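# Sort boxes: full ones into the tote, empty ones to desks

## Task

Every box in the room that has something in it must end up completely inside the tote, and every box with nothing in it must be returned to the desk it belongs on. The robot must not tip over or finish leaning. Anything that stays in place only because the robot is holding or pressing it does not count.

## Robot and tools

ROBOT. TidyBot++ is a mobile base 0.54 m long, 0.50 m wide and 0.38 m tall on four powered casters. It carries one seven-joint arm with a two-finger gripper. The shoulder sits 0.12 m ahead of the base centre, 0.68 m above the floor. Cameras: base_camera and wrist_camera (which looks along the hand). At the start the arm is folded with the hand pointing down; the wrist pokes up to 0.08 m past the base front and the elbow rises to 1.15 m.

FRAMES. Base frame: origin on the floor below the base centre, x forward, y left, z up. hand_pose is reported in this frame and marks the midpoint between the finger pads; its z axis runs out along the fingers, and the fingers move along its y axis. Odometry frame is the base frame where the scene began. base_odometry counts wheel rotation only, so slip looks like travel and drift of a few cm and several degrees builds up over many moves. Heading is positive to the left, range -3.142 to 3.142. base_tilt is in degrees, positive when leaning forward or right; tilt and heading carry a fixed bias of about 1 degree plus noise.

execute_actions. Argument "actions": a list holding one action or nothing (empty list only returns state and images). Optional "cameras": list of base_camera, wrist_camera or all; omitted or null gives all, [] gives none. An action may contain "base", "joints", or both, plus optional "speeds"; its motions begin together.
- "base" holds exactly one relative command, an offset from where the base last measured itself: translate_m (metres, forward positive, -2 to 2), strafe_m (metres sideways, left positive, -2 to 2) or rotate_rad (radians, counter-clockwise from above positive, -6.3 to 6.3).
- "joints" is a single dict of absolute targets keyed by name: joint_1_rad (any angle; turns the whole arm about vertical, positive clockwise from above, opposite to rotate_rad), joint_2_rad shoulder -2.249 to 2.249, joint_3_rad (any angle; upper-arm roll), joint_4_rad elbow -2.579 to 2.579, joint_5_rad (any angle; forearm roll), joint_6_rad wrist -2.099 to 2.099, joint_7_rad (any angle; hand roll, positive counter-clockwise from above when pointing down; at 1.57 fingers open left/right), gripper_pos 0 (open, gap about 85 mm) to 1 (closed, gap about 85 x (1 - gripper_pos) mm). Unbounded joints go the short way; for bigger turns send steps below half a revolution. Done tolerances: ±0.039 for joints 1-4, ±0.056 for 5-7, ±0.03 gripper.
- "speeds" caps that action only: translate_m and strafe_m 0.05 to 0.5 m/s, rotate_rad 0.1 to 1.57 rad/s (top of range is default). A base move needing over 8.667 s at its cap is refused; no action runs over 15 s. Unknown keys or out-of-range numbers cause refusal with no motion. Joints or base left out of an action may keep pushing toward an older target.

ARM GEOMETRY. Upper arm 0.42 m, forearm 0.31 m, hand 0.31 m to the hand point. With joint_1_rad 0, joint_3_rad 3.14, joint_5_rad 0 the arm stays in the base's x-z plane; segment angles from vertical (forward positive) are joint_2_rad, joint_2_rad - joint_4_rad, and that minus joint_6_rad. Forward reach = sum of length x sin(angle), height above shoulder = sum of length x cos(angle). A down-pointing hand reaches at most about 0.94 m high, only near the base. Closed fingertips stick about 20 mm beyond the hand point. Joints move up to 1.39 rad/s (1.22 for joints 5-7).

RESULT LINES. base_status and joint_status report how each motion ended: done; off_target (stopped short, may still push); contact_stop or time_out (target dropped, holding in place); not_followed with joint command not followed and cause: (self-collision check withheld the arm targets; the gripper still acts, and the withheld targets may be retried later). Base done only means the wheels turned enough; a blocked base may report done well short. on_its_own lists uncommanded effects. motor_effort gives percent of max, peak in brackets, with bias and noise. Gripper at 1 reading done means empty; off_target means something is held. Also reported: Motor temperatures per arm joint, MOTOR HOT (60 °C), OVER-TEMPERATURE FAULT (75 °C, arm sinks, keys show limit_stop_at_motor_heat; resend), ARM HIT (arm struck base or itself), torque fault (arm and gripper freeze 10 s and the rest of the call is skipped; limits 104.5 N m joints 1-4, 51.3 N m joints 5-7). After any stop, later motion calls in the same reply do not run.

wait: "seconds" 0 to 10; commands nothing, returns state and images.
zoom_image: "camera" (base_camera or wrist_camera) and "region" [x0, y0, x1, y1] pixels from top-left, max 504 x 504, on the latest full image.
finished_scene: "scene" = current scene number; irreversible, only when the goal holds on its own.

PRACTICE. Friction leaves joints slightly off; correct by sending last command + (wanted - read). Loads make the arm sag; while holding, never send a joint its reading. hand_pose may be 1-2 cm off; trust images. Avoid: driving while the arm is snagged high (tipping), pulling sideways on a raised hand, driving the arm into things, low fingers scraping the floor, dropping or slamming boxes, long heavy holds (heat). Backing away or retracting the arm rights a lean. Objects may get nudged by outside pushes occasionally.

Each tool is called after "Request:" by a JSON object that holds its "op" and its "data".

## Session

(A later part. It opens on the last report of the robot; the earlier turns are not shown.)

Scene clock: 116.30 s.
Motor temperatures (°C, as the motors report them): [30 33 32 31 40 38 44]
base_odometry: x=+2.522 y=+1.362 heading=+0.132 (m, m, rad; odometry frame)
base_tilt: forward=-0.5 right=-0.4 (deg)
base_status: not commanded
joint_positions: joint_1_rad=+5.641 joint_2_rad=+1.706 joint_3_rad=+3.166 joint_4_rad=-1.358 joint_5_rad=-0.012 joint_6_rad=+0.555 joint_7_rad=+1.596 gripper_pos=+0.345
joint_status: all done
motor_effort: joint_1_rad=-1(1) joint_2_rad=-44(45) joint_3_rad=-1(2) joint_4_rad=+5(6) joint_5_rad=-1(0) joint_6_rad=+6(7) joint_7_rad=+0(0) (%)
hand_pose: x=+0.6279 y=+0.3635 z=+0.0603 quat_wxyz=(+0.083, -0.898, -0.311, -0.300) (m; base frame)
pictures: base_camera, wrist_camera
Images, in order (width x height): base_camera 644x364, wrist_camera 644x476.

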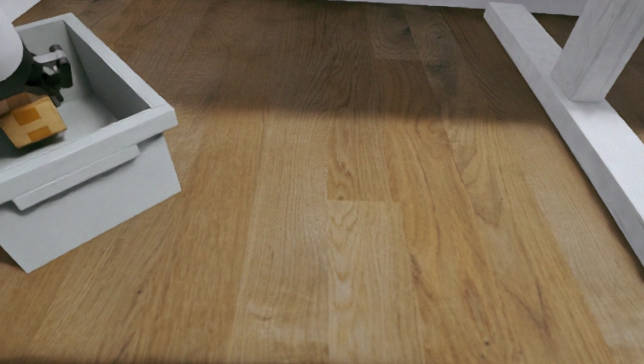

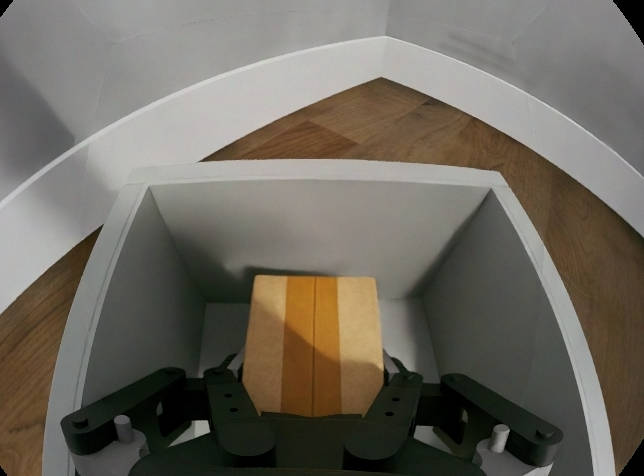

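Request:
{"op": "execute_actions", "data": {"actions": [{"joints":{"joint_2_rad":1.72}}]}}

Scene clock: 117.67 s.
Motor temperatures (°C, as the motors report them): [30 33 32 31 40 38 44]
base_odometry: x=+2.522 y=+1.362 heading=+0.132 (m, m, rad; odometry frame)
base_tilt: forward=-0.5 right=-0.5 (deg)
base_status: not commanded
joint_positions: joint_1_rad=+5.641 joint_2_rad=+1.726 joint_3_rad=+3.166 joint_4_rad=-1.352 joint_5_rad=-0.012 joint_6_rad=+0.555 joint_7_rad=+1.596 gripper_pos=+0.345
joint_status: all done
motor_effort: joint_1_rad=+0(1) joint_2_rad=-43(44) joint_3_rad=-1(2) joint_4_rad=+4(5) joint_5_rad=-1(0) joint_6_rad=+6(7) joint_7_rad=+0(0) (%)
hand_pose: x=+0.6205 y=+0.3581 z=+0.0493 quat_wxyz=(+0.081, -0.900, -0.312, -0.294) (m; base frame)
pictures: base_camera, wrist_camera
Images, in order (width x height): base_camera 644x364, wrist_camera 644x476.

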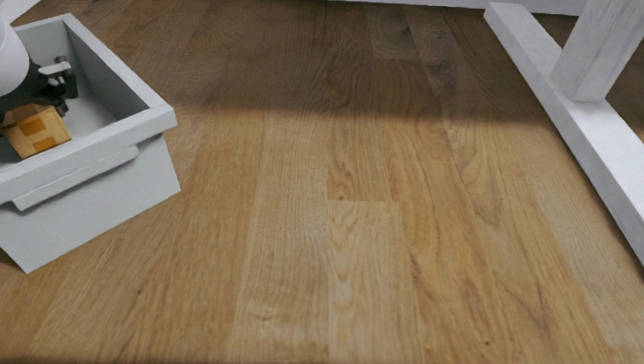

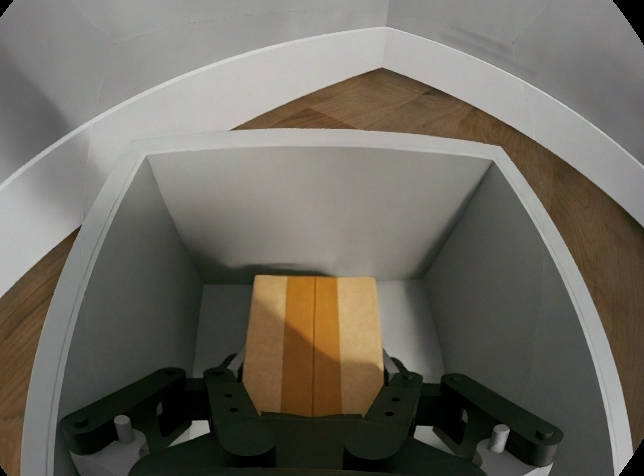

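Request:
{"op": "execute_actions", "data": {"actions": [{"joints":{"joint_2_rad":1.742,"joint_4_rad":-1.272}}], "cameras": ["wrist_camera"]}}

Scene clock: 119.67 s.
Motor temperatures (°C, as the motors report them): [30 33 32 31 40 38 44]
base_odometry: x=+2.522 y=+1.362 heading=+0.132 (m, m, rad; odometry frame)
base_tilt: forward=-0.5 right=-0.5 (deg)
base_status: not commanded
joint_positions: joint_1_rad=+5.640 joint_2_rad=+1.748 joint_3_rad=+3.166 joint_4_rad=-1.295 joint_5_rad=-0.012 joint_6_rad=+0.555 joint_7_rad=+1.596 gripper_pos=+0.345
joint_status: all done
motor_effort: joint_1_rad=+0(0) joint_2_rad=-45(45) joint_3_rad=+0(1) joint_4_rad=+6(6) joint_5_rad=-1(1) joint_6_rad=+6(7) joint_7_rad=+1(0) (%)
hand_pose: x=+0.6340 y=+0.3697 z=+0.0472 quat_wxyz=(+0.086, -0.895, -0.311, -0.309) (m; base frame)
pictures: wrist_camera
Images, in order (width x height): wrist_camera 644x476.

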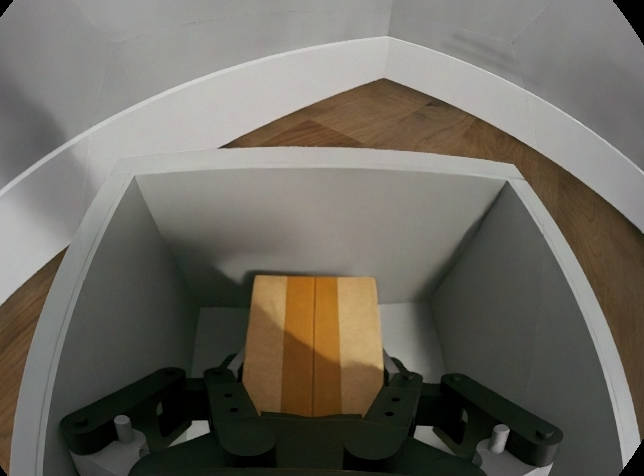

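Still airborne; lower a bit more.

Request:
{"op": "execute_actions", "data": {"actions": [{"joints":{"joint_2_rad":1.765}}]}}

Scene clock: 120.70 s.
Motor temperatures (°C, as the motors report them): [30 33 32 31 40 38 44]
base_odometry: x=+2.522 y=+1.362 heading=+0.132 (m, m, rad; odometry frame)
base_tilt: forward=-0.5 right=-0.4 (deg)
base_status: not commanded
joint_positions: joint_1_rad=+5.640 joint_2_rad=+1.768 joint_3_rad=+3.166 joint_4_rad=-1.294 joint_5_rad=-0.012 joint_6_rad=+0.555 joint_7_rad=+1.596 gripper_pos=+0.345
joint_status: all done
motor_effort: joint_1_rad=+0(0) joint_2_rad=-41(44) joint_3_rad=-1(1) joint_4_rad=+5(6) joint_5_rad=+0(0) joint_6_rad=+5(7) joint_7_rad=+0(0) (%)
hand_pose: x=+0.6244 y=+0.3624 z=+0.0350 quat_wxyz=(+0.083, -0.897, -0.312, -0.301) (m; base frame)
pictures: base_camera, wrist_camera
Images, in order (width x height): base_camera 644x364, wrist_camera 644x476.

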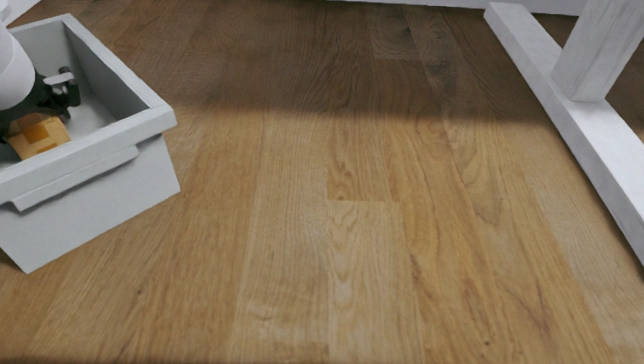

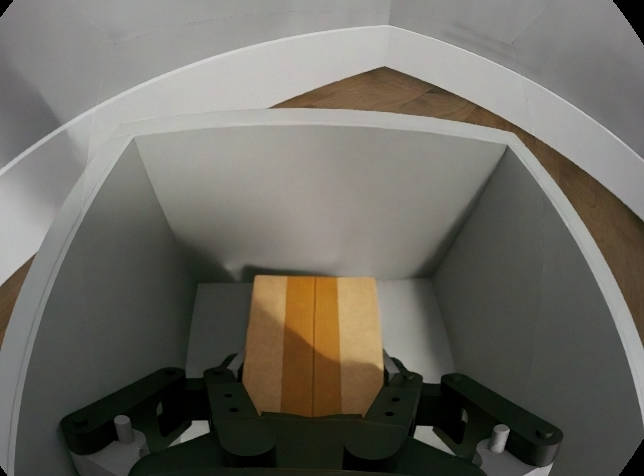

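Touching down at z≈0.035. Release and lift.

Request:
{"op": "execute_actions", "data": {"actions": [{"joints":{"gripper_pos":0.18}}], "cameras": ["wrist_camera"]}}

Request:
{"op": "execute_actions", "data": {"actions": [{"joints":{"joint_2_rad":1.36,"joint_4_rad":-1.79,"joint_6_rad":0.6}}]}}

Scene clock: 122.50 s.
Motor temperatures (°C, as the motors report them): [30 33 32 31 40 38 44]
base_odometry: x=+2.522 y=+1.362 heading=+0.132 (m, m, rad; odometry frame)
base_tilt: forward=-0.5 right=-0.5 (deg)
base_status: not commanded
joint_positions: joint_1_rad=+5.640 joint_2_rad=+1.768 joint_3_rad=+3.166 joint_4_rad=-1.292 joint_5_rad=-0.012 joint_6_rad=+0.555 joint_7_rad=+1.596 gripper_pos=+0.180
joint_status: all done
motor_effort: joint_1_rad=+0(1) joint_2_rad=-40(42) joint_3_rad=-1(2) joint_4_rad=+4(5) joint_5_rad=+0(0) joint_6_rad=+5(5) joint_7_rad=+0(0) (%)
hand_pose: x=+0.6253 y=+0.3632 z=+0.0355 quat_wxyz=(+0.084, -0.897, -0.312, -0.302) (m; base frame)
pictures: wrist_camera
Images, in order (width x height): wrist_camera 644x476.

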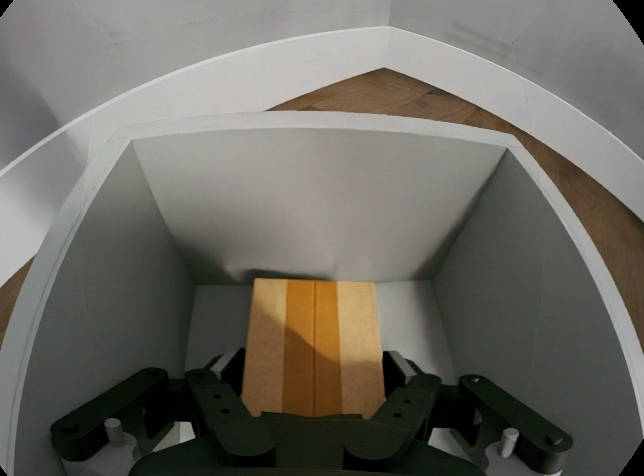

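Scene clock: 124.23 s.
Motor temperatures (°C, as the motors report them): [30 33 32 31 40 38 44]
base_odometry: x=+2.522 y=+1.362 heading=+0.132 (m, m, rad; odometry frame)
base_tilt: forward=-0.5 right=-0.5 (deg)
base_status: not commanded
joint_positions: joint_1_rad=+5.640 joint_2_rad=+1.368 joint_3_rad=+3.166 joint_4_rad=-1.769 joint_5_rad=-0.012 joint_6_rad=+0.558 joint_7_rad=+1.596 gripper_pos=+0.180
joint_status: all done
motor_effort: joint_1_rad=+0(1) joint_2_rad=-39(42) joint_3_rad=-1(2) joint_4_rad=+3(5) joint_5_rad=-1(0) joint_6_rad=+4(5) joint_7_rad=+0(0) (%)
hand_pose: x=+0.5918 y=+0.3356 z=+0.1888 quat_wxyz=(+0.071, -0.909, -0.311, -0.269) (m; base frame)
pictures: base_camera, wrist_camera
Images, in order (width x height): base_camera 644x364, wrist_camera 644x476.

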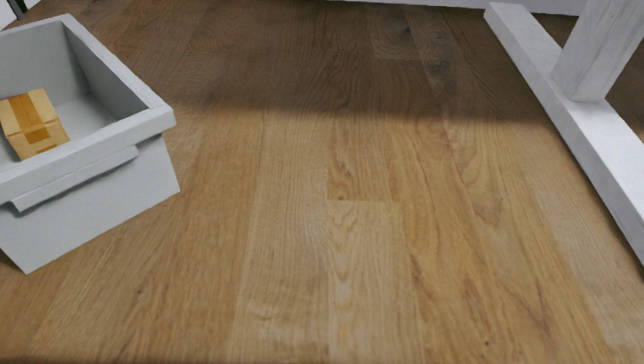

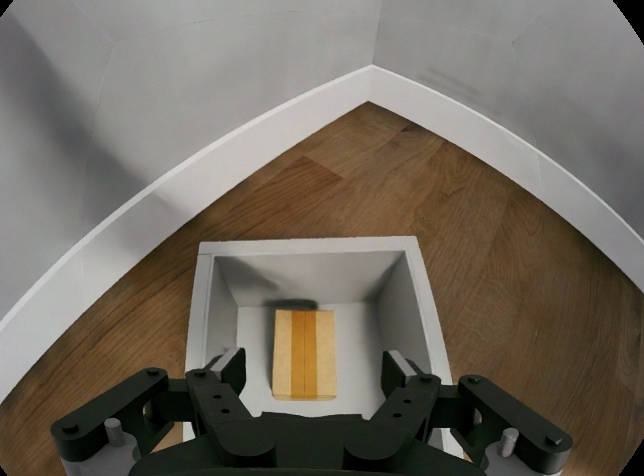

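Request:
{"op": "execute_actions", "data": {"actions": [{"joints":{"joint_2_rad":-0.1,"joint_4_rad":-0.6,"joint_6_rad":-1.85,"gripper_pos":0}}], "cameras": []}}

Request:
{"op": "execute_actions", "data": {"actions": [{"base":{"strafe_m":-1.26},"joints":{"joint_1_rad":0.5}}]}}

Scene clock: 130.67 s.
Motor temperatures (°C, as the motors report them): [30 33 32 31 40 38 44]
base_odometry: x=+2.522 y=+1.362 heading=+0.132 (m, m, rad; odometry frame)
base_tilt: forward=-0.5 right=-0.5 (deg)
base_status: not commanded
joint_positions: joint_1_rad=+5.640 joint_2_rad=-0.104 joint_3_rad=+3.166 joint_4_rad=-0.614 joint_5_rad=-0.012 joint_6_rad=-1.813 joint_7_rad=+1.596 gripper_pos=+0.000
joint_status: all done
motor_effort: joint_1_rad=+1(1) joint_2_rad=-10(45) joint_3_rad=+0(1) joint_4_rad=+11(19) joint_5_rad=+0(1) joint_6_rad=+6(7) joint_7_rad=+0(1) (%)
hand_pose: x=+0.3914 y=+0.1986 z=+1.1622 quat_wxyz=(+0.122, -0.869, -0.293, -0.379) (m; base frame)
pictures: none
No camera images: the call's "cameras" was empty. Leave "cameras" out to get every camera's image.

Scene clock: 134.57 s.
Motor temperatures (°C, as the motors report them): [30 33 32 31 40 38 44]
base_odometry: x=+2.688 y=+0.113 heading=+0.132 (m, m, rad; odometry frame)
base_tilt: forward=-0.5 right=-0.4 (deg)
base_status: done
joint_positions: joint_1_rad=+6.774 joint_2_rad=-0.101 joint_3_rad=+3.166 joint_4_rad=-0.614 joint_5_rad=-0.012 joint_6_rad=-1.813 joint_7_rad=+1.596 gripper_pos=+0.000
joint_status: all done
motor_effort: joint_1_rad=+0(1) joint_2_rad=-9(10) joint_3_rad=+0(2) joint_4_rad=+12(12) joint_5_rad=-1(1) joint_6_rad=+6(6) joint_7_rad=+0(0) (%)
hand_pose: x=+0.4157 y=-0.1637 z=+1.1609 quat_wxyz=(-0.100, -0.891, +0.220, -0.384) (m; base frame)
pictures: base_camera, wrist_camera
Images, in order (width x height): base_camera 644x364, wrist_camera 644x476.

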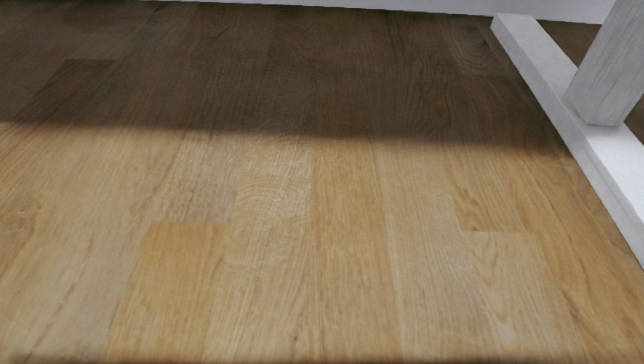

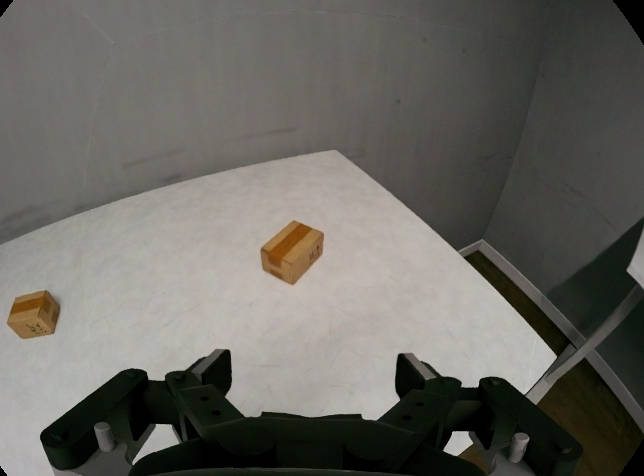

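Request:
{"op": "zoom_image", "data": {"camera": "wrist_camera", "region": [240, 200, 360, 300]}}

Region (240, 200, 360, 300) of wrist_camera's 644x476 image, scaled by 4.200.

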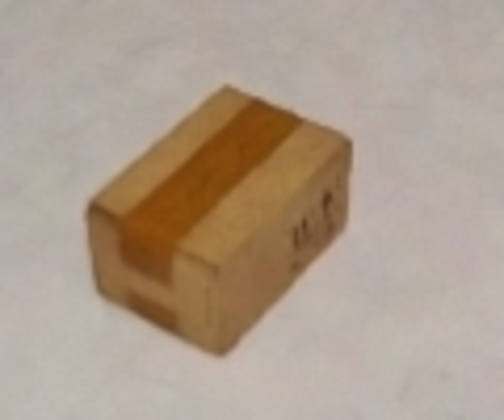

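Request:
{"op": "execute_actions", "data": {"actions": [{"joints":{"joint_1_rad":-0.03,"joint_2_rad":0.188,"joint_3_rad":3.125,"joint_4_rad":-0.872,"joint_5_rad":0.705,"joint_6_rad":-1.463,"joint_7_rad":0.76}}], "cameras": ["wrist_camera"]}}

Scene clock: 147.23 s.
Motor temperatures (°C, as the motors report them): [30 33 32 31 40 38 44]
base_odometry: x=+2.688 y=+0.113 heading=+0.132 (m, m, rad; odometry frame)
base_tilt: forward=-0.5 right=-0.5 (deg)
base_status: not commanded
joint_positions: joint_1_rad=+6.259 joint_2_rad=+0.192 joint_3_rad=+3.142 joint_4_rad=-0.855 joint_5_rad=+0.684 joint_6_rad=-1.503 joint_7_rad=+0.782 gripper_pos=+0.000
joint_status: all done
motor_effort: joint_1_rad=+1(1) joint_2_rad=-24(28) joint_3_rad=+0(1) joint_4_rad=+16(17) joint_5_rad=+4(5) joint_6_rad=+4(6) joint_7_rad=+0(0) (%)
hand_pose: x=+0.6147 y=-0.1834 z=+1.0544 quat_wxyz=(-0.192, -0.807, +0.407, -0.382) (m; base frame)
pictures: wrist_camera
Images, in order (width x height): wrist_camera 644x476.

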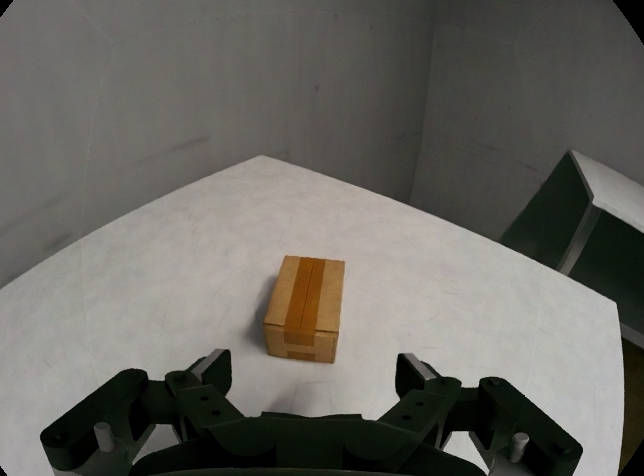

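Request:
{"op": "execute_actions", "data": {"actions": [{"joints":{"joint_1_rad":0.143,"joint_2_rad":0.263,"joint_4_rad":-0.987,"joint_5_rad":0.583,"joint_6_rad":-1.226}}], "cameras": ["wrist_camera"]}}

Scene clock: 151.37 s.
Motor temperatures (°C, as the motors report them): [30 33 32 31 40 38 44]
base_odometry: x=+2.688 y=+0.113 heading=+0.132 (m, m, rad; odometry frame)
base_tilt: forward=-0.5 right=-0.4 (deg)
base_status: not commanded
joint_positions: joint_1_rad=+6.422 joint_2_rad=+0.266 joint_3_rad=+3.141 joint_4_rad=-0.971 joint_5_rad=+0.602 joint_6_rad=-1.266 joint_7_rad=+0.782 gripper_pos=+0.000
joint_status: all done
motor_effort: joint_1_rad=+0(2) joint_2_rad=-28(32) joint_3_rad=+1(2) joint_4_rad=+17(19) joint_5_rad=+4(4) joint_6_rad=+5(5) joint_7_rad=+0(1) (%)
hand_pose: x=+0.6668 y=-0.2443 z=+0.9900 quat_wxyz=(-0.185, -0.809, +0.409, -0.379) (m; base frame)
pictures: wrist_camera
Images, in order (width x height): wrist_camera 644x476.

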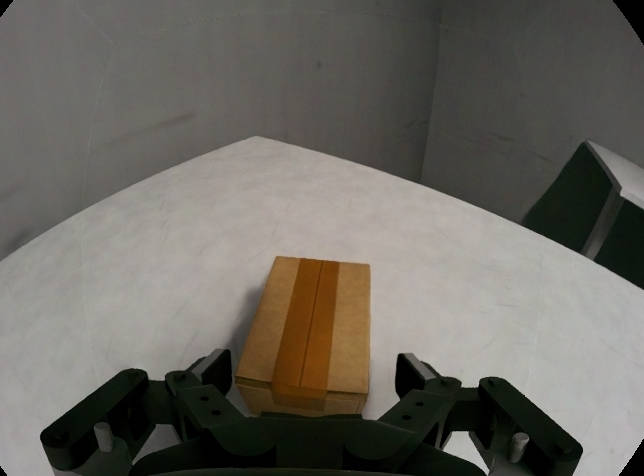

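Request:
{"op": "execute_actions", "data": {"actions": [{"base":{"translate_m":0.014}}], "cameras": []}}

Request:
{"op": "execute_actions", "data": {"actions": [{"base":{"strafe_m":-0.013}}], "cameras": ["wrist_camera"]}}

Scene clock: 154.03 s.
Motor temperatures (°C, as the motors report them): [30 33 32 31 40 38 44]
base_odometry: x=+2.702 y=+0.115 heading=+0.132 (m, m, rad; odometry frame)
base_tilt: forward=-0.5 right=-0.4 (deg)
base_status: done
joint_positions: joint_1_rad=+6.422 joint_2_rad=+0.267 joint_3_rad=+3.141 joint_4_rad=-0.971 joint_5_rad=+0.601 joint_6_rad=-1.265 joint_7_rad=+0.782 gripper_pos=+0.000
joint_status: not commanded
motor_effort: joint_1_rad=+1(2) joint_2_rad=-29(31) joint_3_rad=+1(1) joint_4_rad=+18(19) joint_5_rad=+4(4) joint_6_rad=+4(5) joint_7_rad=+0(1) (%)
hand_pose: x=+0.6672 y=-0.2442 z=+0.9896 quat_wxyz=(-0.185, -0.810, +0.409, -0.379) (m; base frame)
pictures: none
No camera images: the call's "cameras" was empty. Leave "cameras" out to get every camera's image.

Scene clock: 154.70 s.
Motor temperatures (°C, as the motors report them): [30 33 32 31 40 38 44]
base_odometry: x=+2.704 y=+0.102 heading=+0.132 (m, m, rad; odometry frame)
base_tilt: forward=-0.5 right=-0.4 (deg)
base_status: done
joint_positions: joint_1_rad=+6.427 joint_2_rad=+0.267 joint_3_rad=+3.139 joint_4_rad=-0.971 joint_5_rad=+0.601 joint_6_rad=-1.265 joint_7_rad=+0.782 gripper_pos=+0.000
joint_status: not commanded
motor_effort: joint_1_rad=+0(3) joint_2_rad=-29(30) joint_3_rad=+1(3) joint_4_rad=+18(18) joint_5_rad=+3(5) joint_6_rad=+4(5) joint_7_rad=+0(0) (%)
hand_pose: x=+0.6662 y=-0.2465 z=+0.9895 quat_wxyz=(-0.185, -0.809, +0.411, -0.378) (m; base frame)
pictures: wrist_camera
Images, in order (width x height): wrist_camera 644x476.

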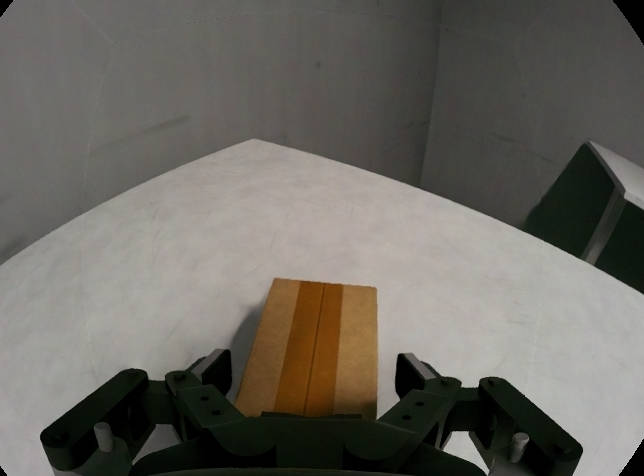

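Request:
{"op": "execute_actions", "data": {"actions": [{"joints":{"gripper_pos":1.0}}], "cameras": ["wrist_camera"]}}

Scene clock: 156.33 s.
Motor temperatures (°C, as the motors report them): [30 33 32 31 40 38 44]
base_odometry: x=+2.704 y=+0.102 heading=+0.132 (m, m, rad; odometry frame)
base_tilt: forward=-0.5 right=-0.4 (deg)
base_status: not commanded
joint_positions: joint_1_rad=+6.427 joint_2_rad=+0.264 joint_3_rad=+3.139 joint_4_rad=-0.972 joint_5_rad=+0.599 joint_6_rad=-1.263 joint_7_rad=+0.782 gripper_pos=+0.345
joint_status: gripper_pos off_target (ended at +0.345, target +1.000)
motor_effort: joint_1_rad=+0(1) joint_2_rad=-29(31) joint_3_rad=+1(1) joint_4_rad=+18(20) joint_5_rad=+4(5) joint_6_rad=+4(7) joint_7_rad=-1(0) (%)
hand_pose: x=+0.6661 y=-0.2460 z=+0.9904 quat_wxyz=(-0.184, -0.808, +0.410, -0.380) (m; base frame)
pictures: wrist_camera
Images, in order (width x height): wrist_camera 644x476.

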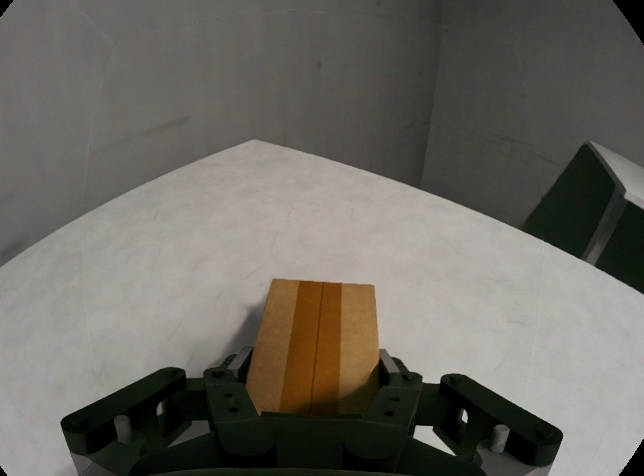

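Request:
{"op": "execute_actions", "data": {"actions": [{"joints":{"joint_2_rad":0.21}}], "cameras": ["wrist_camera"]}}

Scene clock: 157.57 s.
Motor temperatures (°C, as the motors report them): [30 33 32 31 40 38 44]
base_odometry: x=+2.704 y=+0.102 heading=+0.132 (m, m, rad; odometry frame)
base_tilt: forward=-0.5 right=-0.4 (deg)
base_status: not commanded
joint_positions: joint_1_rad=+6.427 joint_2_rad=+0.238 joint_3_rad=+3.139 joint_4_rad=-0.985 joint_5_rad=+0.594 joint_6_rad=-1.263 joint_7_rad=+0.782 gripper_pos=+0.345
joint_status: all done
motor_effort: joint_1_rad=+0(1) joint_2_rad=-31(32) joint_3_rad=+1(1) joint_4_rad=+21(21) joint_5_rad=+5(5) joint_6_rad=+6(7) joint_7_rad=+0(0) (%)
hand_pose: x=+0.6571 y=-0.2433 z=+0.9990 quat_wxyz=(-0.179, -0.806, +0.412, -0.385) (m; base frame)
pictures: wrist_camera
Images, in order (width x height): wrist_camera 644x476.

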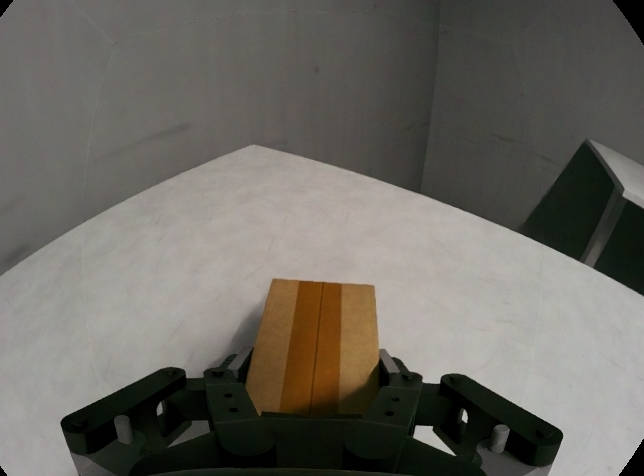

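Request:
{"op": "execute_actions", "data": {"actions": [{"joints":{"joint_1_rad":0.46,"joint_2_rad":-0.405,"joint_4_rad":-1.2,"joint_5_rad":-0.02,"joint_6_rad":-1.08,"joint_7_rad":1.58}}], "cameras": []}}

Request:
{"op": "execute_actions", "data": {"actions": [{"joints":{"joint_4_rad":-1.535}}], "cameras": ["wrist_camera"]}}

Scene clock: 165.27 s.
Motor temperatures (°C, as the motors report them): [30 33 32 31 40 38 44]
base_odometry: x=+2.704 y=+0.102 heading=+0.132 (m, m, rad; odometry frame)
base_tilt: forward=-0.5 right=-0.5 (deg)
base_status: not commanded
joint_positions: joint_1_rad=+6.730 joint_2_rad=-0.397 joint_3_rad=+3.139 joint_4_rad=-1.194 joint_5_rad=-0.001 joint_6_rad=-1.141 joint_7_rad=+1.557 gripper_pos=+0.345
joint_status: joint_6_rad off_target (ended at -1.141, target -1.080); the others done
motor_effort: joint_1_rad=+1(1) joint_2_rad=-5(33) joint_3_rad=+0(1) joint_4_rad=+19(21) joint_5_rad=-1(5) joint_6_rad=+11(11) joint_7_rad=+0(0) (%)
hand_pose: x=+0.4381 y=-0.1498 z=+1.1780 quat_wxyz=(-0.121, -0.803, +0.187, -0.553) (m; base frame)
pictures: none
No camera images: the call's "cameras" was empty. Leave "cameras" out to get every camera's image.

Scene clock: 166.70 s.
Motor temperatures (°C, as the motors report them): [30 33 32 31 40 38 44]
base_odometry: x=+2.704 y=+0.102 heading=+0.132 (m, m, rad; odometry frame)
base_tilt: forward=-0.6 right=-0.4 (deg)
base_status: not commanded
joint_positions: joint_1_rad=+6.730 joint_2_rad=-0.395 joint_3_rad=+3.139 joint_4_rad=-1.535 joint_5_rad=-0.001 joint_6_rad=-1.137 joint_7_rad=+1.557 gripper_pos=+0.345
joint_status: all done
motor_effort: joint_1_rad=+0(1) joint_2_rad=-8(9) joint_3_rad=+1(0) joint_4_rad=+21(23) joint_5_rad=-1(1) joint_6_rad=+8(10) joint_7_rad=+0(0) (%)
hand_pose: x=+0.4453 y=-0.1535 z=+0.9997 quat_wxyz=(-0.090, -0.884, +0.206, -0.410) (m; base frame)
pictures: wrist_camera
Images, in order (width x height): wrist_camera 644x476.

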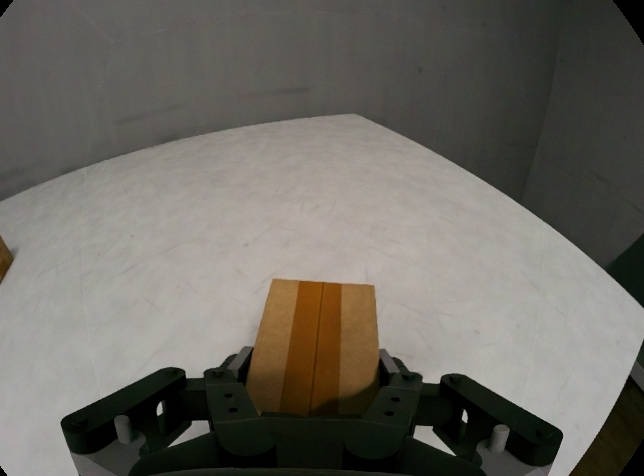

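Request:
{"op": "execute_actions", "data": {"actions": [{"joints":{"joint_4_rad":-1.568}}], "cameras": []}}

Scene clock: 167.90 s.
Motor temperatures (°C, as the motors report them): [30 33 32 31 40 38 44]
base_odometry: x=+2.704 y=+0.102 heading=+0.132 (m, m, rad; odometry frame)
base_tilt: forward=-0.5 right=-0.4 (deg)
base_status: not commanded
joint_positions: joint_1_rad=+6.730 joint_2_rad=-0.397 joint_3_rad=+3.139 joint_4_rad=-1.558 joint_5_rad=-0.001 joint_6_rad=-1.126 joint_7_rad=+1.558 gripper_pos=+0.345
joint_status: all done
motor_effort: joint_1_rad=+0(0) joint_2_rad=-6(9) joint_3_rad=+0(1) joint_4_rad=+20(22) joint_5_rad=-1(1) joint_6_rad=+7(9) joint_7_rad=+0(0) (%)
hand_pose: x=+0.4451 y=-0.1534 z=+0.9906 quat_wxyz=(-0.089, -0.886, +0.207, -0.405) (m; base frame)
pictures: none
No camera images: the call's "cameras" was empty. Leave "cameras" out to get every camera's image.

Request:
{"op": "execute_actions", "data": {"actions": [{"joints":{"gripper_pos":0}}], "cameras": []}}

Request:
{"op": "execute_actions", "data": {"actions": [{"joints":{"joint_4_rad":-1.33,"joint_6_rad":-1.2}}], "cameras": ["wrist_camera"]}}

Request:
{"op": "execute_actions", "data": {"actions": [{"joints":{"joint_1_rad":-0.38,"joint_2_rad":0.0,"joint_4_rad":-0.75,"joint_6_rad":-1.6}}], "cameras": ["wrist_camera"]}}

Scene clock: 171.83 s.
Motor temperatures (°C, as the motors report them): [30 33 32 31 40 38 44]
base_odometry: x=+2.704 y=+0.102 heading=+0.132 (m, m, rad; odometry frame)
base_tilt: forward=-0.5 right=-0.4 (deg)
base_status: not commanded
joint_positions: joint_1_rad=+6.730 joint_2_rad=-0.397 joint_3_rad=+3.139 joint_4_rad=-1.559 joint_5_rad=-0.001 joint_6_rad=-1.122 joint_7_rad=+1.557 gripper_pos=+0.000
joint_status: all done
motor_effort: joint_1_rad=+1(1) joint_2_rad=-6(7) joint_3_rad=+0(0) joint_4_rad=+18(20) joint_5_rad=-1(0) joint_6_rad=+6(7) joint_7_rad=+0(0) (%)
hand_pose: x=+0.4457 y=-0.1537 z=+0.9915 quat_wxyz=(-0.089, -0.886, +0.206, -0.406) (m; base frame)
pictures: none
No camera images: the call's "cameras" was empty. Leave "cameras" out to get every camera's image.

Scene clock: 173.10 s.
Motor temperatures (°C, as the motors report them): [30 33 32 31 40 38 44]
base_odometry: x=+2.704 y=+0.102 heading=+0.132 (m, m, rad; odometry frame)
base_tilt: forward=-0.5 right=-0.4 (deg)
base_status: not commanded
joint_positions: joint_1_rad=+6.730 joint_2_rad=-0.400 joint_3_rad=+3.139 joint_4_rad=-1.347 joint_5_rad=-0.001 joint_6_rad=-1.158 joint_7_rad=+1.557 gripper_pos=+0.000
joint_status: all done
motor_effort: joint_1_rad=+0(1) joint_2_rad=-4(7) joint_3_rad=+1(0) joint_4_rad=+17(19) joint_5_rad=-1(1) joint_6_rad=+7(8) joint_7_rad=+0(0) (%)
hand_pose: x=+0.4441 y=-0.1528 z=+1.0944 quat_wxyz=(-0.106, -0.846, +0.197, -0.484) (m; base frame)
pictures: wrist_camera
Images, in order (width x height): wrist_camera 644x476.

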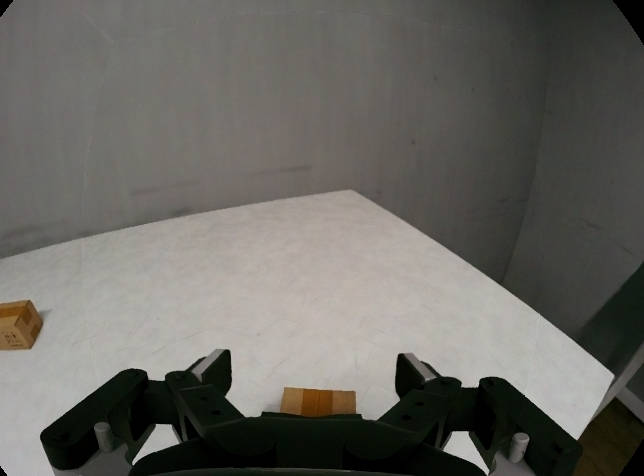

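Scene clock: 175.23 s.
Motor temperatures (°C, as the motors report them): [30 33 32 31 40 38 44]
base_odometry: x=+2.704 y=+0.102 heading=+0.132 (m, m, rad; odometry frame)
base_tilt: forward=-0.5 right=-0.4 (deg)
base_status: not commanded
joint_positions: joint_1_rad=+5.913 joint_2_rad=-0.010 joint_3_rad=+3.139 joint_4_rad=-0.773 joint_5_rad=-0.001 joint_6_rad=-1.558 joint_7_rad=+1.557 gripper_pos=+0.000
joint_status: all done
motor_effort: joint_1_rad=+0(1) joint_2_rad=-16(17) joint_3_rad=+0(1) joint_4_rad=+15(17) joint_5_rad=+0(1) joint_6_rad=+6(7) joint_7_rad=+0(0) (%)
hand_pose: x=+0.5290 y=+0.1623 z=+1.1172 quat_wxyz=(+0.077, -0.902, -0.164, -0.391) (m; base frame)
pictures: wrist_camera
Images, in order (width x height): wrist_camera 644x476.

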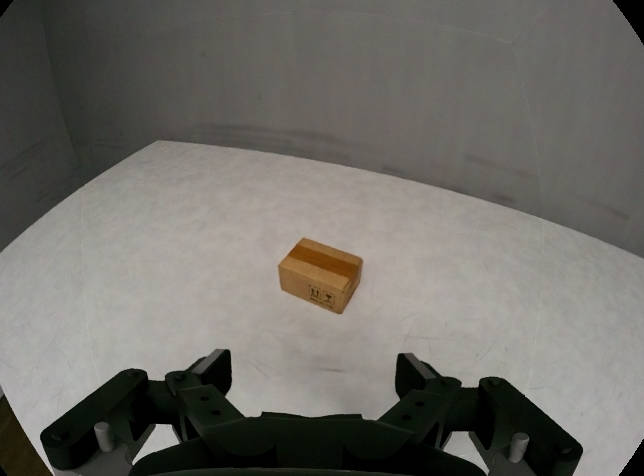

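Request:
{"op": "zoom_image", "data": {"camera": "wrist_camera", "region": [260, 220, 380, 330]}}

Region (260, 220, 380, 330) of wrist_camera's 644x476 image, scaled by 4.200; it fills the top 462 rows of this view, and the rest is white.

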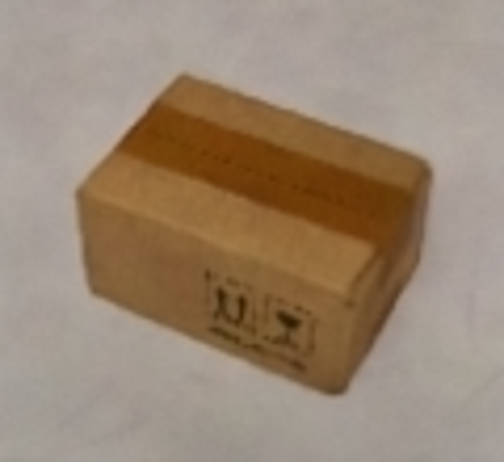

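Request:
{"op": "execute_actions", "data": {"actions": [{"joints":{"joint_1_rad":0.197,"joint_2_rad":0.217,"joint_4_rad":-1.052,"joint_5_rad":-0.95,"joint_6_rad":-1.34,"joint_7_rad":2.667}}], "cameras": ["wrist_camera"]}}

Scene clock: 184.70 s.
Motor temperatures (°C, as the motors report them): [30 33 32 31 40 38 44]
base_odometry: x=+2.704 y=+0.102 heading=+0.132 (m, m, rad; odometry frame)
base_tilt: forward=-0.5 right=-0.5 (deg)
base_status: not commanded
joint_positions: joint_1_rad=+6.474 joint_2_rad=+0.214 joint_3_rad=+3.139 joint_4_rad=-1.031 joint_5_rad=-0.931 joint_6_rad=-1.380 joint_7_rad=+2.646 gripper_pos=+0.000
joint_status: all done
motor_effort: joint_1_rad=+0(0) joint_2_rad=-25(28) joint_3_rad=-1(2) joint_4_rad=+17(18) joint_5_rad=-7(7) joint_6_rad=+4(6) joint_7_rad=+0(1) (%)
hand_pose: x=+0.6576 y=+0.1481 z=+1.0399 quat_wxyz=(+0.227, -0.767, -0.398, -0.449) (m; base frame)
pictures: wrist_camera
Images, in order (width x height): wrist_camera 644x476.

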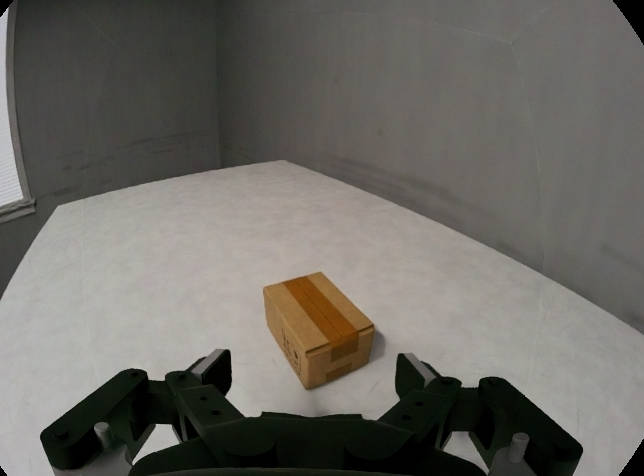

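Request:
{"op": "execute_actions", "data": {"actions": [{"joints":{"joint_1_rad":0.027,"joint_2_rad":0.30,"joint_4_rad":-1.093,"joint_5_rad":-0.868,"joint_6_rad":-1.145}}], "cameras": ["wrist_camera"]}}

Scene clock: 189.07 s.
Motor temperatures (°C, as the motors report them): [30 33 32 31 40 38 44]
base_odometry: x=+2.704 y=+0.102 heading=+0.132 (m, m, rad; odometry frame)
base_tilt: forward=-0.5 right=-0.4 (deg)
base_status: not commanded
joint_positions: joint_1_rad=+6.316 joint_2_rad=+0.298 joint_3_rad=+3.138 joint_4_rad=-1.072 joint_5_rad=-0.888 joint_6_rad=-1.183 joint_7_rad=+2.646 gripper_pos=+0.000
joint_status: all done
motor_effort: joint_1_rad=+1(1) joint_2_rad=-30(32) joint_3_rad=-2(2) joint_4_rad=+18(19) joint_5_rad=-6(6) joint_6_rad=+3(3) joint_7_rad=+0(1) (%)
hand_pose: x=+0.7084 y=+0.2071 z=+0.9924 quat_wxyz=(+0.227, -0.769, -0.397, -0.448) (m; base frame)
pictures: wrist_camera
Images, in order (width x height): wrist_camera 644x476.

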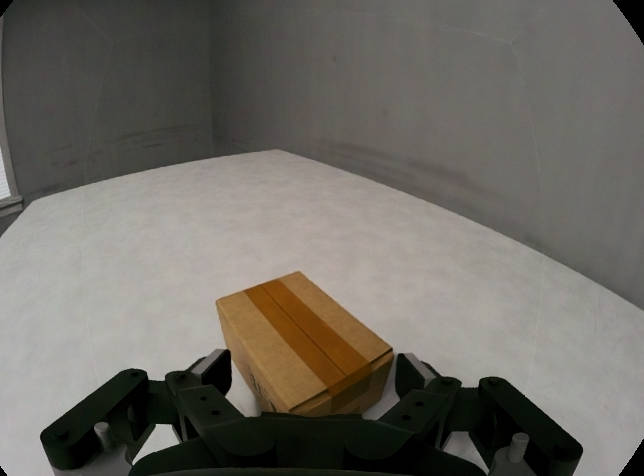

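Request:
{"op": "execute_actions", "data": {"actions": [{"base":{"translate_m":0.015},"speeds":{"translate_m":0.05}}], "cameras": ["wrist_camera"]}}

Scene clock: 190.67 s.
Motor temperatures (°C, as the motors report them): [30 33 32 31 40 38 44]
base_odometry: x=+2.719 y=+0.103 heading=+0.132 (m, m, rad; odometry frame)
base_tilt: forward=-0.6 right=-0.5 (deg)
base_status: done
joint_positions: joint_1_rad=+6.316 joint_2_rad=+0.298 joint_3_rad=+3.138 joint_4_rad=-1.073 joint_5_rad=-0.887 joint_6_rad=-1.183 joint_7_rad=+2.646 gripper_pos=+0.000
joint_status: not commanded
motor_effort: joint_1_rad=+1(1) joint_2_rad=-30(32) joint_3_rad=-1(2) joint_4_rad=+18(19) joint_5_rad=-7(7) joint_6_rad=+3(5) joint_7_rad=+0(0) (%)
hand_pose: x=+0.7084 y=+0.2071 z=+0.9923 quat_wxyz=(+0.227, -0.769, -0.397, -0.447) (m; base frame)
pictures: wrist_camera
Images, in order (width x height): wrist_camera 644x476.

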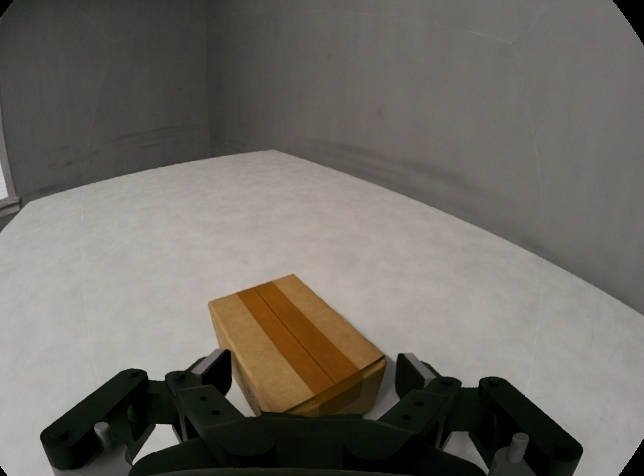

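Request:
{"op": "execute_actions", "data": {"actions": [{"base":{"strafe_m":0.022},"speeds":{"strafe_m":0.05}}], "cameras": ["wrist_camera"]}}

Scene clock: 192.83 s.
Motor temperatures (°C, as the motors report them): [30 33 32 31 40 38 44]
base_odometry: x=+2.717 y=+0.125 heading=+0.132 (m, m, rad; odometry frame)
base_tilt: forward=-0.5 right=-0.5 (deg)
base_status: done
joint_positions: joint_1_rad=+6.315 joint_2_rad=+0.298 joint_3_rad=+3.138 joint_4_rad=-1.073 joint_5_rad=-0.886 joint_6_rad=-1.182 joint_7_rad=+2.646 gripper_pos=+0.000
joint_status: not commanded
motor_effort: joint_1_rad=+1(2) joint_2_rad=-31(31) joint_3_rad=-1(3) joint_4_rad=+18(18) joint_5_rad=-6(7) joint_6_rad=+3(4) joint_7_rad=+0(1) (%)
hand_pose: x=+0.7081 y=+0.2078 z=+0.9920 quat_wxyz=(+0.227, -0.769, -0.397, -0.447) (m; base frame)
pictures: wrist_camera
Images, in order (width x height): wrist_camera 644x476.

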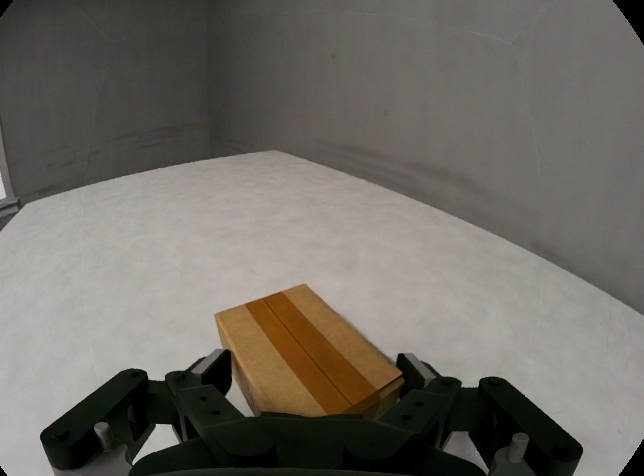

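Request:
{"op": "execute_actions", "data": {"actions": [{"joints":{"gripper_pos":0.3}}], "cameras": ["wrist_camera"]}}

Scene clock: 193.97 s.
Motor temperatures (°C, as the motors report them): [30 33 32 31 40 38 44]
base_odometry: x=+2.717 y=+0.125 heading=+0.132 (m, m, rad; odometry frame)
base_tilt: forward=-0.5 right=-0.5 (deg)
base_status: not commanded
joint_positions: joint_1_rad=+6.315 joint_2_rad=+0.293 joint_3_rad=+3.138 joint_4_rad=-1.073 joint_5_rad=-0.886 joint_6_rad=-1.181 joint_7_rad=+2.646 gripper_pos=+0.284
joint_status: all done
motor_effort: joint_1_rad=-1(2) joint_2_rad=-26(30) joint_3_rad=-1(3) joint_4_rad=+16(18) joint_5_rad=-5(6) joint_6_rad=+3(3) joint_7_rad=+0(0) (%)
hand_pose: x=+0.7069 y=+0.2078 z=+0.9950 quat_wxyz=(+0.225, -0.768, -0.398, -0.449) (m; base frame)
pictures: wrist_camera
Images, in order (width x height): wrist_camera 644x476.

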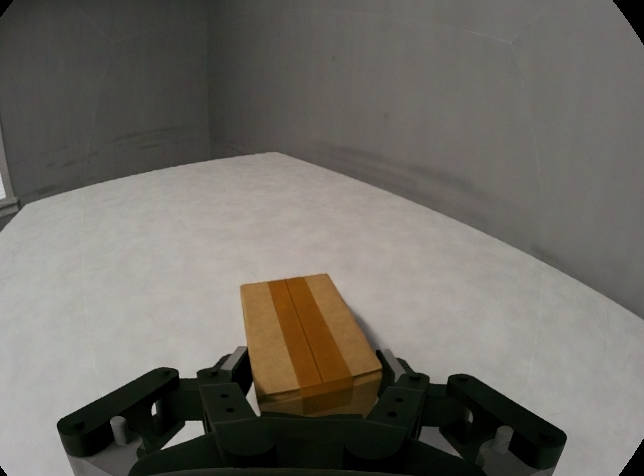

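Aligning nicely. Close fully and lift slightly.

Request:
{"op": "execute_actions", "data": {"actions": [{"joints":{"gripper_pos":1.0}}], "cameras": ["wrist_camera"]}}

Scene clock: 195.33 s.
Motor temperatures (°C, as the motors report them): [30 33 32 31 40 38 44]
base_odometry: x=+2.717 y=+0.125 heading=+0.132 (m, m, rad; odometry frame)
base_tilt: forward=-0.4 right=-0.5 (deg)
base_status: not commanded
joint_positions: joint_1_rad=+6.315 joint_2_rad=+0.292 joint_3_rad=+3.138 joint_4_rad=-1.073 joint_5_rad=-0.886 joint_6_rad=-1.181 joint_7_rad=+2.646 gripper_pos=+0.302
joint_status: gripper_pos off_target (ended at +0.302, target +1.000)
motor_effort: joint_1_rad=-1(1) joint_2_rad=-28(27) joint_3_rad=-2(2) joint_4_rad=+17(16) joint_5_rad=-5(6) joint_6_rad=+2(3) joint_7_rad=+0(0) (%)
hand_pose: x=+0.7069 y=+0.2077 z=+0.9952 quat_wxyz=(+0.225, -0.768, -0.398, -0.450) (m; base frame)
pictures: wrist_camera
Images, in order (width x height): wrist_camera 644x476.

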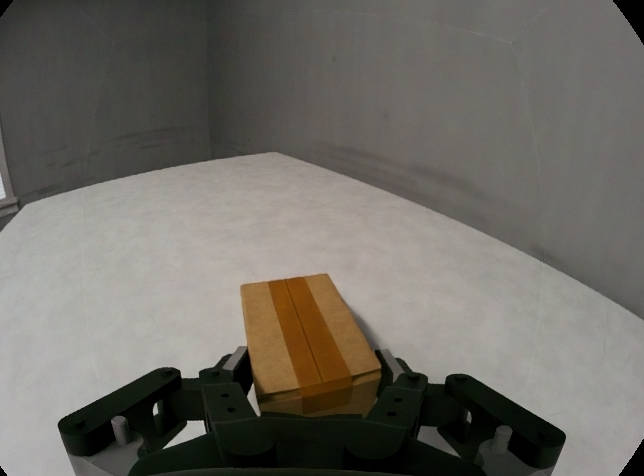

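Request:
{"op": "execute_actions", "data": {"actions": [{"joints":{"gripper_pos":0.0}}], "cameras": []}}

Request:
{"op": "execute_actions", "data": {"actions": [{"base":{"strafe_m":0.022},"speeds":{"strafe_m":0.06}}], "cameras": ["wrist_camera"]}}

Scene clock: 197.47 s.
Motor temperatures (°C, as the motors report them): [30 33 32 31 40 38 44]
base_odometry: x=+2.717 y=+0.125 heading=+0.132 (m, m, rad; odometry frame)
base_tilt: forward=-0.4 right=-0.4 (deg)
base_status: not commanded
joint_positions: joint_1_rad=+6.314 joint_2_rad=+0.297 joint_3_rad=+3.138 joint_4_rad=-1.077 joint_5_rad=-0.885 joint_6_rad=-1.181 joint_7_rad=+2.646 gripper_pos=+0.000
joint_status: all done
motor_effort: joint_1_rad=+0(1) joint_2_rad=-30(31) joint_3_rad=-2(2) joint_4_rad=+18(19) joint_5_rad=-7(7) joint_6_rad=+3(4) joint_7_rad=+0(0) (%)
hand_pose: x=+0.7080 y=+0.2076 z=+0.9903 quat_wxyz=(+0.227, -0.770, -0.397, -0.446) (m; base frame)
pictures: none
No camera images: the call's "cameras" was empty. Leave "cameras" out to get every camera's image.

Scene clock: 198.33 s.
Motor temperatures (°C, as the motors report them): [30 33 32 31 40 38 44]
base_odometry: x=+2.714 y=+0.147 heading=+0.132 (m, m, rad; odometry frame)
base_tilt: forward=-0.5 right=-0.5 (deg)
base_status: done
joint_positions: joint_1_rad=+6.314 joint_2_rad=+0.297 joint_3_rad=+3.138 joint_4_rad=-1.077 joint_5_rad=-0.885 joint_6_rad=-1.181 joint_7_rad=+2.646 gripper_pos=+0.000
joint_status: not commanded
motor_effort: joint_1_rad=+1(3) joint_2_rad=-30(31) joint_3_rad=-2(3) joint_4_rad=+18(19) joint_5_rad=-6(7) joint_6_rad=+3(3) joint_7_rad=+0(0) (%)
hand_pose: x=+0.7079 y=+0.2080 z=+0.9902 quat_wxyz=(+0.227, -0.770, -0.397, -0.446) (m; base frame)
pictures: wrist_camera
Images, in order (width x height): wrist_camera 644x476.

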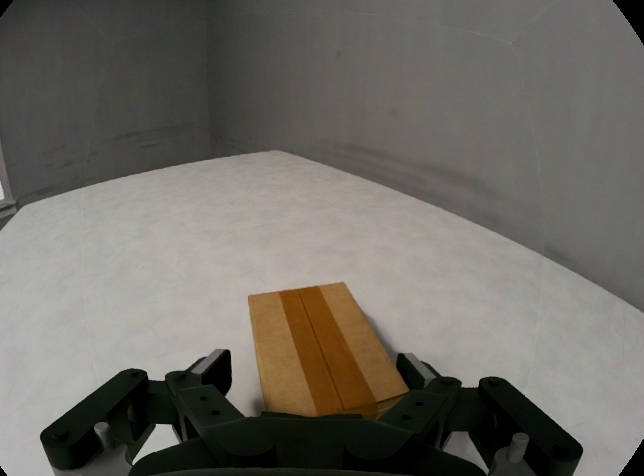

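Request:
{"op": "execute_actions", "data": {"actions": [{"joints":{"gripper_pos":1.0}}], "cameras": ["wrist_camera"]}}

Scene clock: 199.80 s.
Motor temperatures (°C, as the motors report them): [30 33 32 31 40 38 44]
base_odometry: x=+2.714 y=+0.147 heading=+0.132 (m, m, rad; odometry frame)
base_tilt: forward=-0.5 right=-0.5 (deg)
base_status: not commanded
joint_positions: joint_1_rad=+6.314 joint_2_rad=+0.295 joint_3_rad=+3.138 joint_4_rad=-1.078 joint_5_rad=-0.884 joint_6_rad=-1.180 joint_7_rad=+2.646 gripper_pos=+0.335
joint_status: gripper_pos off_target (ended at +0.335, target +1.000)
motor_effort: joint_1_rad=+0(1) joint_2_rad=-29(32) joint_3_rad=-1(3) joint_4_rad=+17(20) joint_5_rad=-6(8) joint_6_rad=+2(4) joint_7_rad=-1(1) (%)
hand_pose: x=+0.7072 y=+0.2079 z=+0.9914 quat_wxyz=(+0.226, -0.769, -0.397, -0.447) (m; base frame)
pictures: wrist_camera
Images, in order (width x height): wrist_camera 644x476.

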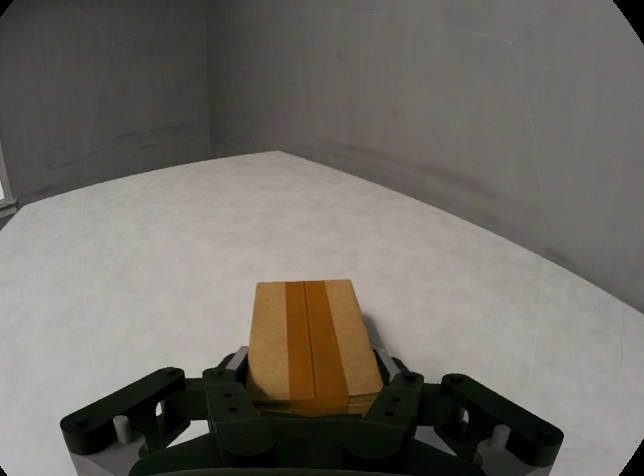

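Request:
{"op": "execute_actions", "data": {"actions": [{"joints":{"joint_2_rad":0.245}}], "cameras": ["wrist_camera"]}}

Scene clock: 200.93 s.
Motor temperatures (°C, as the motors report them): [30 33 32 31 40 38 44]
base_odometry: x=+2.714 y=+0.147 heading=+0.132 (m, m, rad; odometry frame)
base_tilt: forward=-0.5 right=-0.4 (deg)
base_status: not commanded
joint_positions: joint_1_rad=+6.314 joint_2_rad=+0.278 joint_3_rad=+3.138 joint_4_rad=-1.090 joint_5_rad=-0.872 joint_6_rad=-1.180 joint_7_rad=+2.646 gripper_pos=+0.335
joint_status: all done
motor_effort: joint_1_rad=+0(1) joint_2_rad=-34(34) joint_3_rad=-2(2) joint_4_rad=+21(21) joint_5_rad=-9(9) joint_6_rad=+4(5) joint_7_rad=+0(1) (%)
hand_pose: x=+0.7012 y=+0.2058 z=+0.9927 quat_wxyz=(+0.220, -0.770, -0.399, -0.446) (m; base frame)
pictures: wrist_camera
Images, in order (width x height): wrist_camera 644x476.

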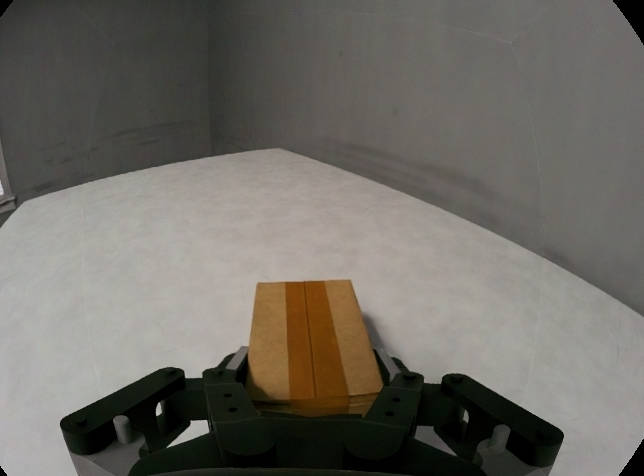

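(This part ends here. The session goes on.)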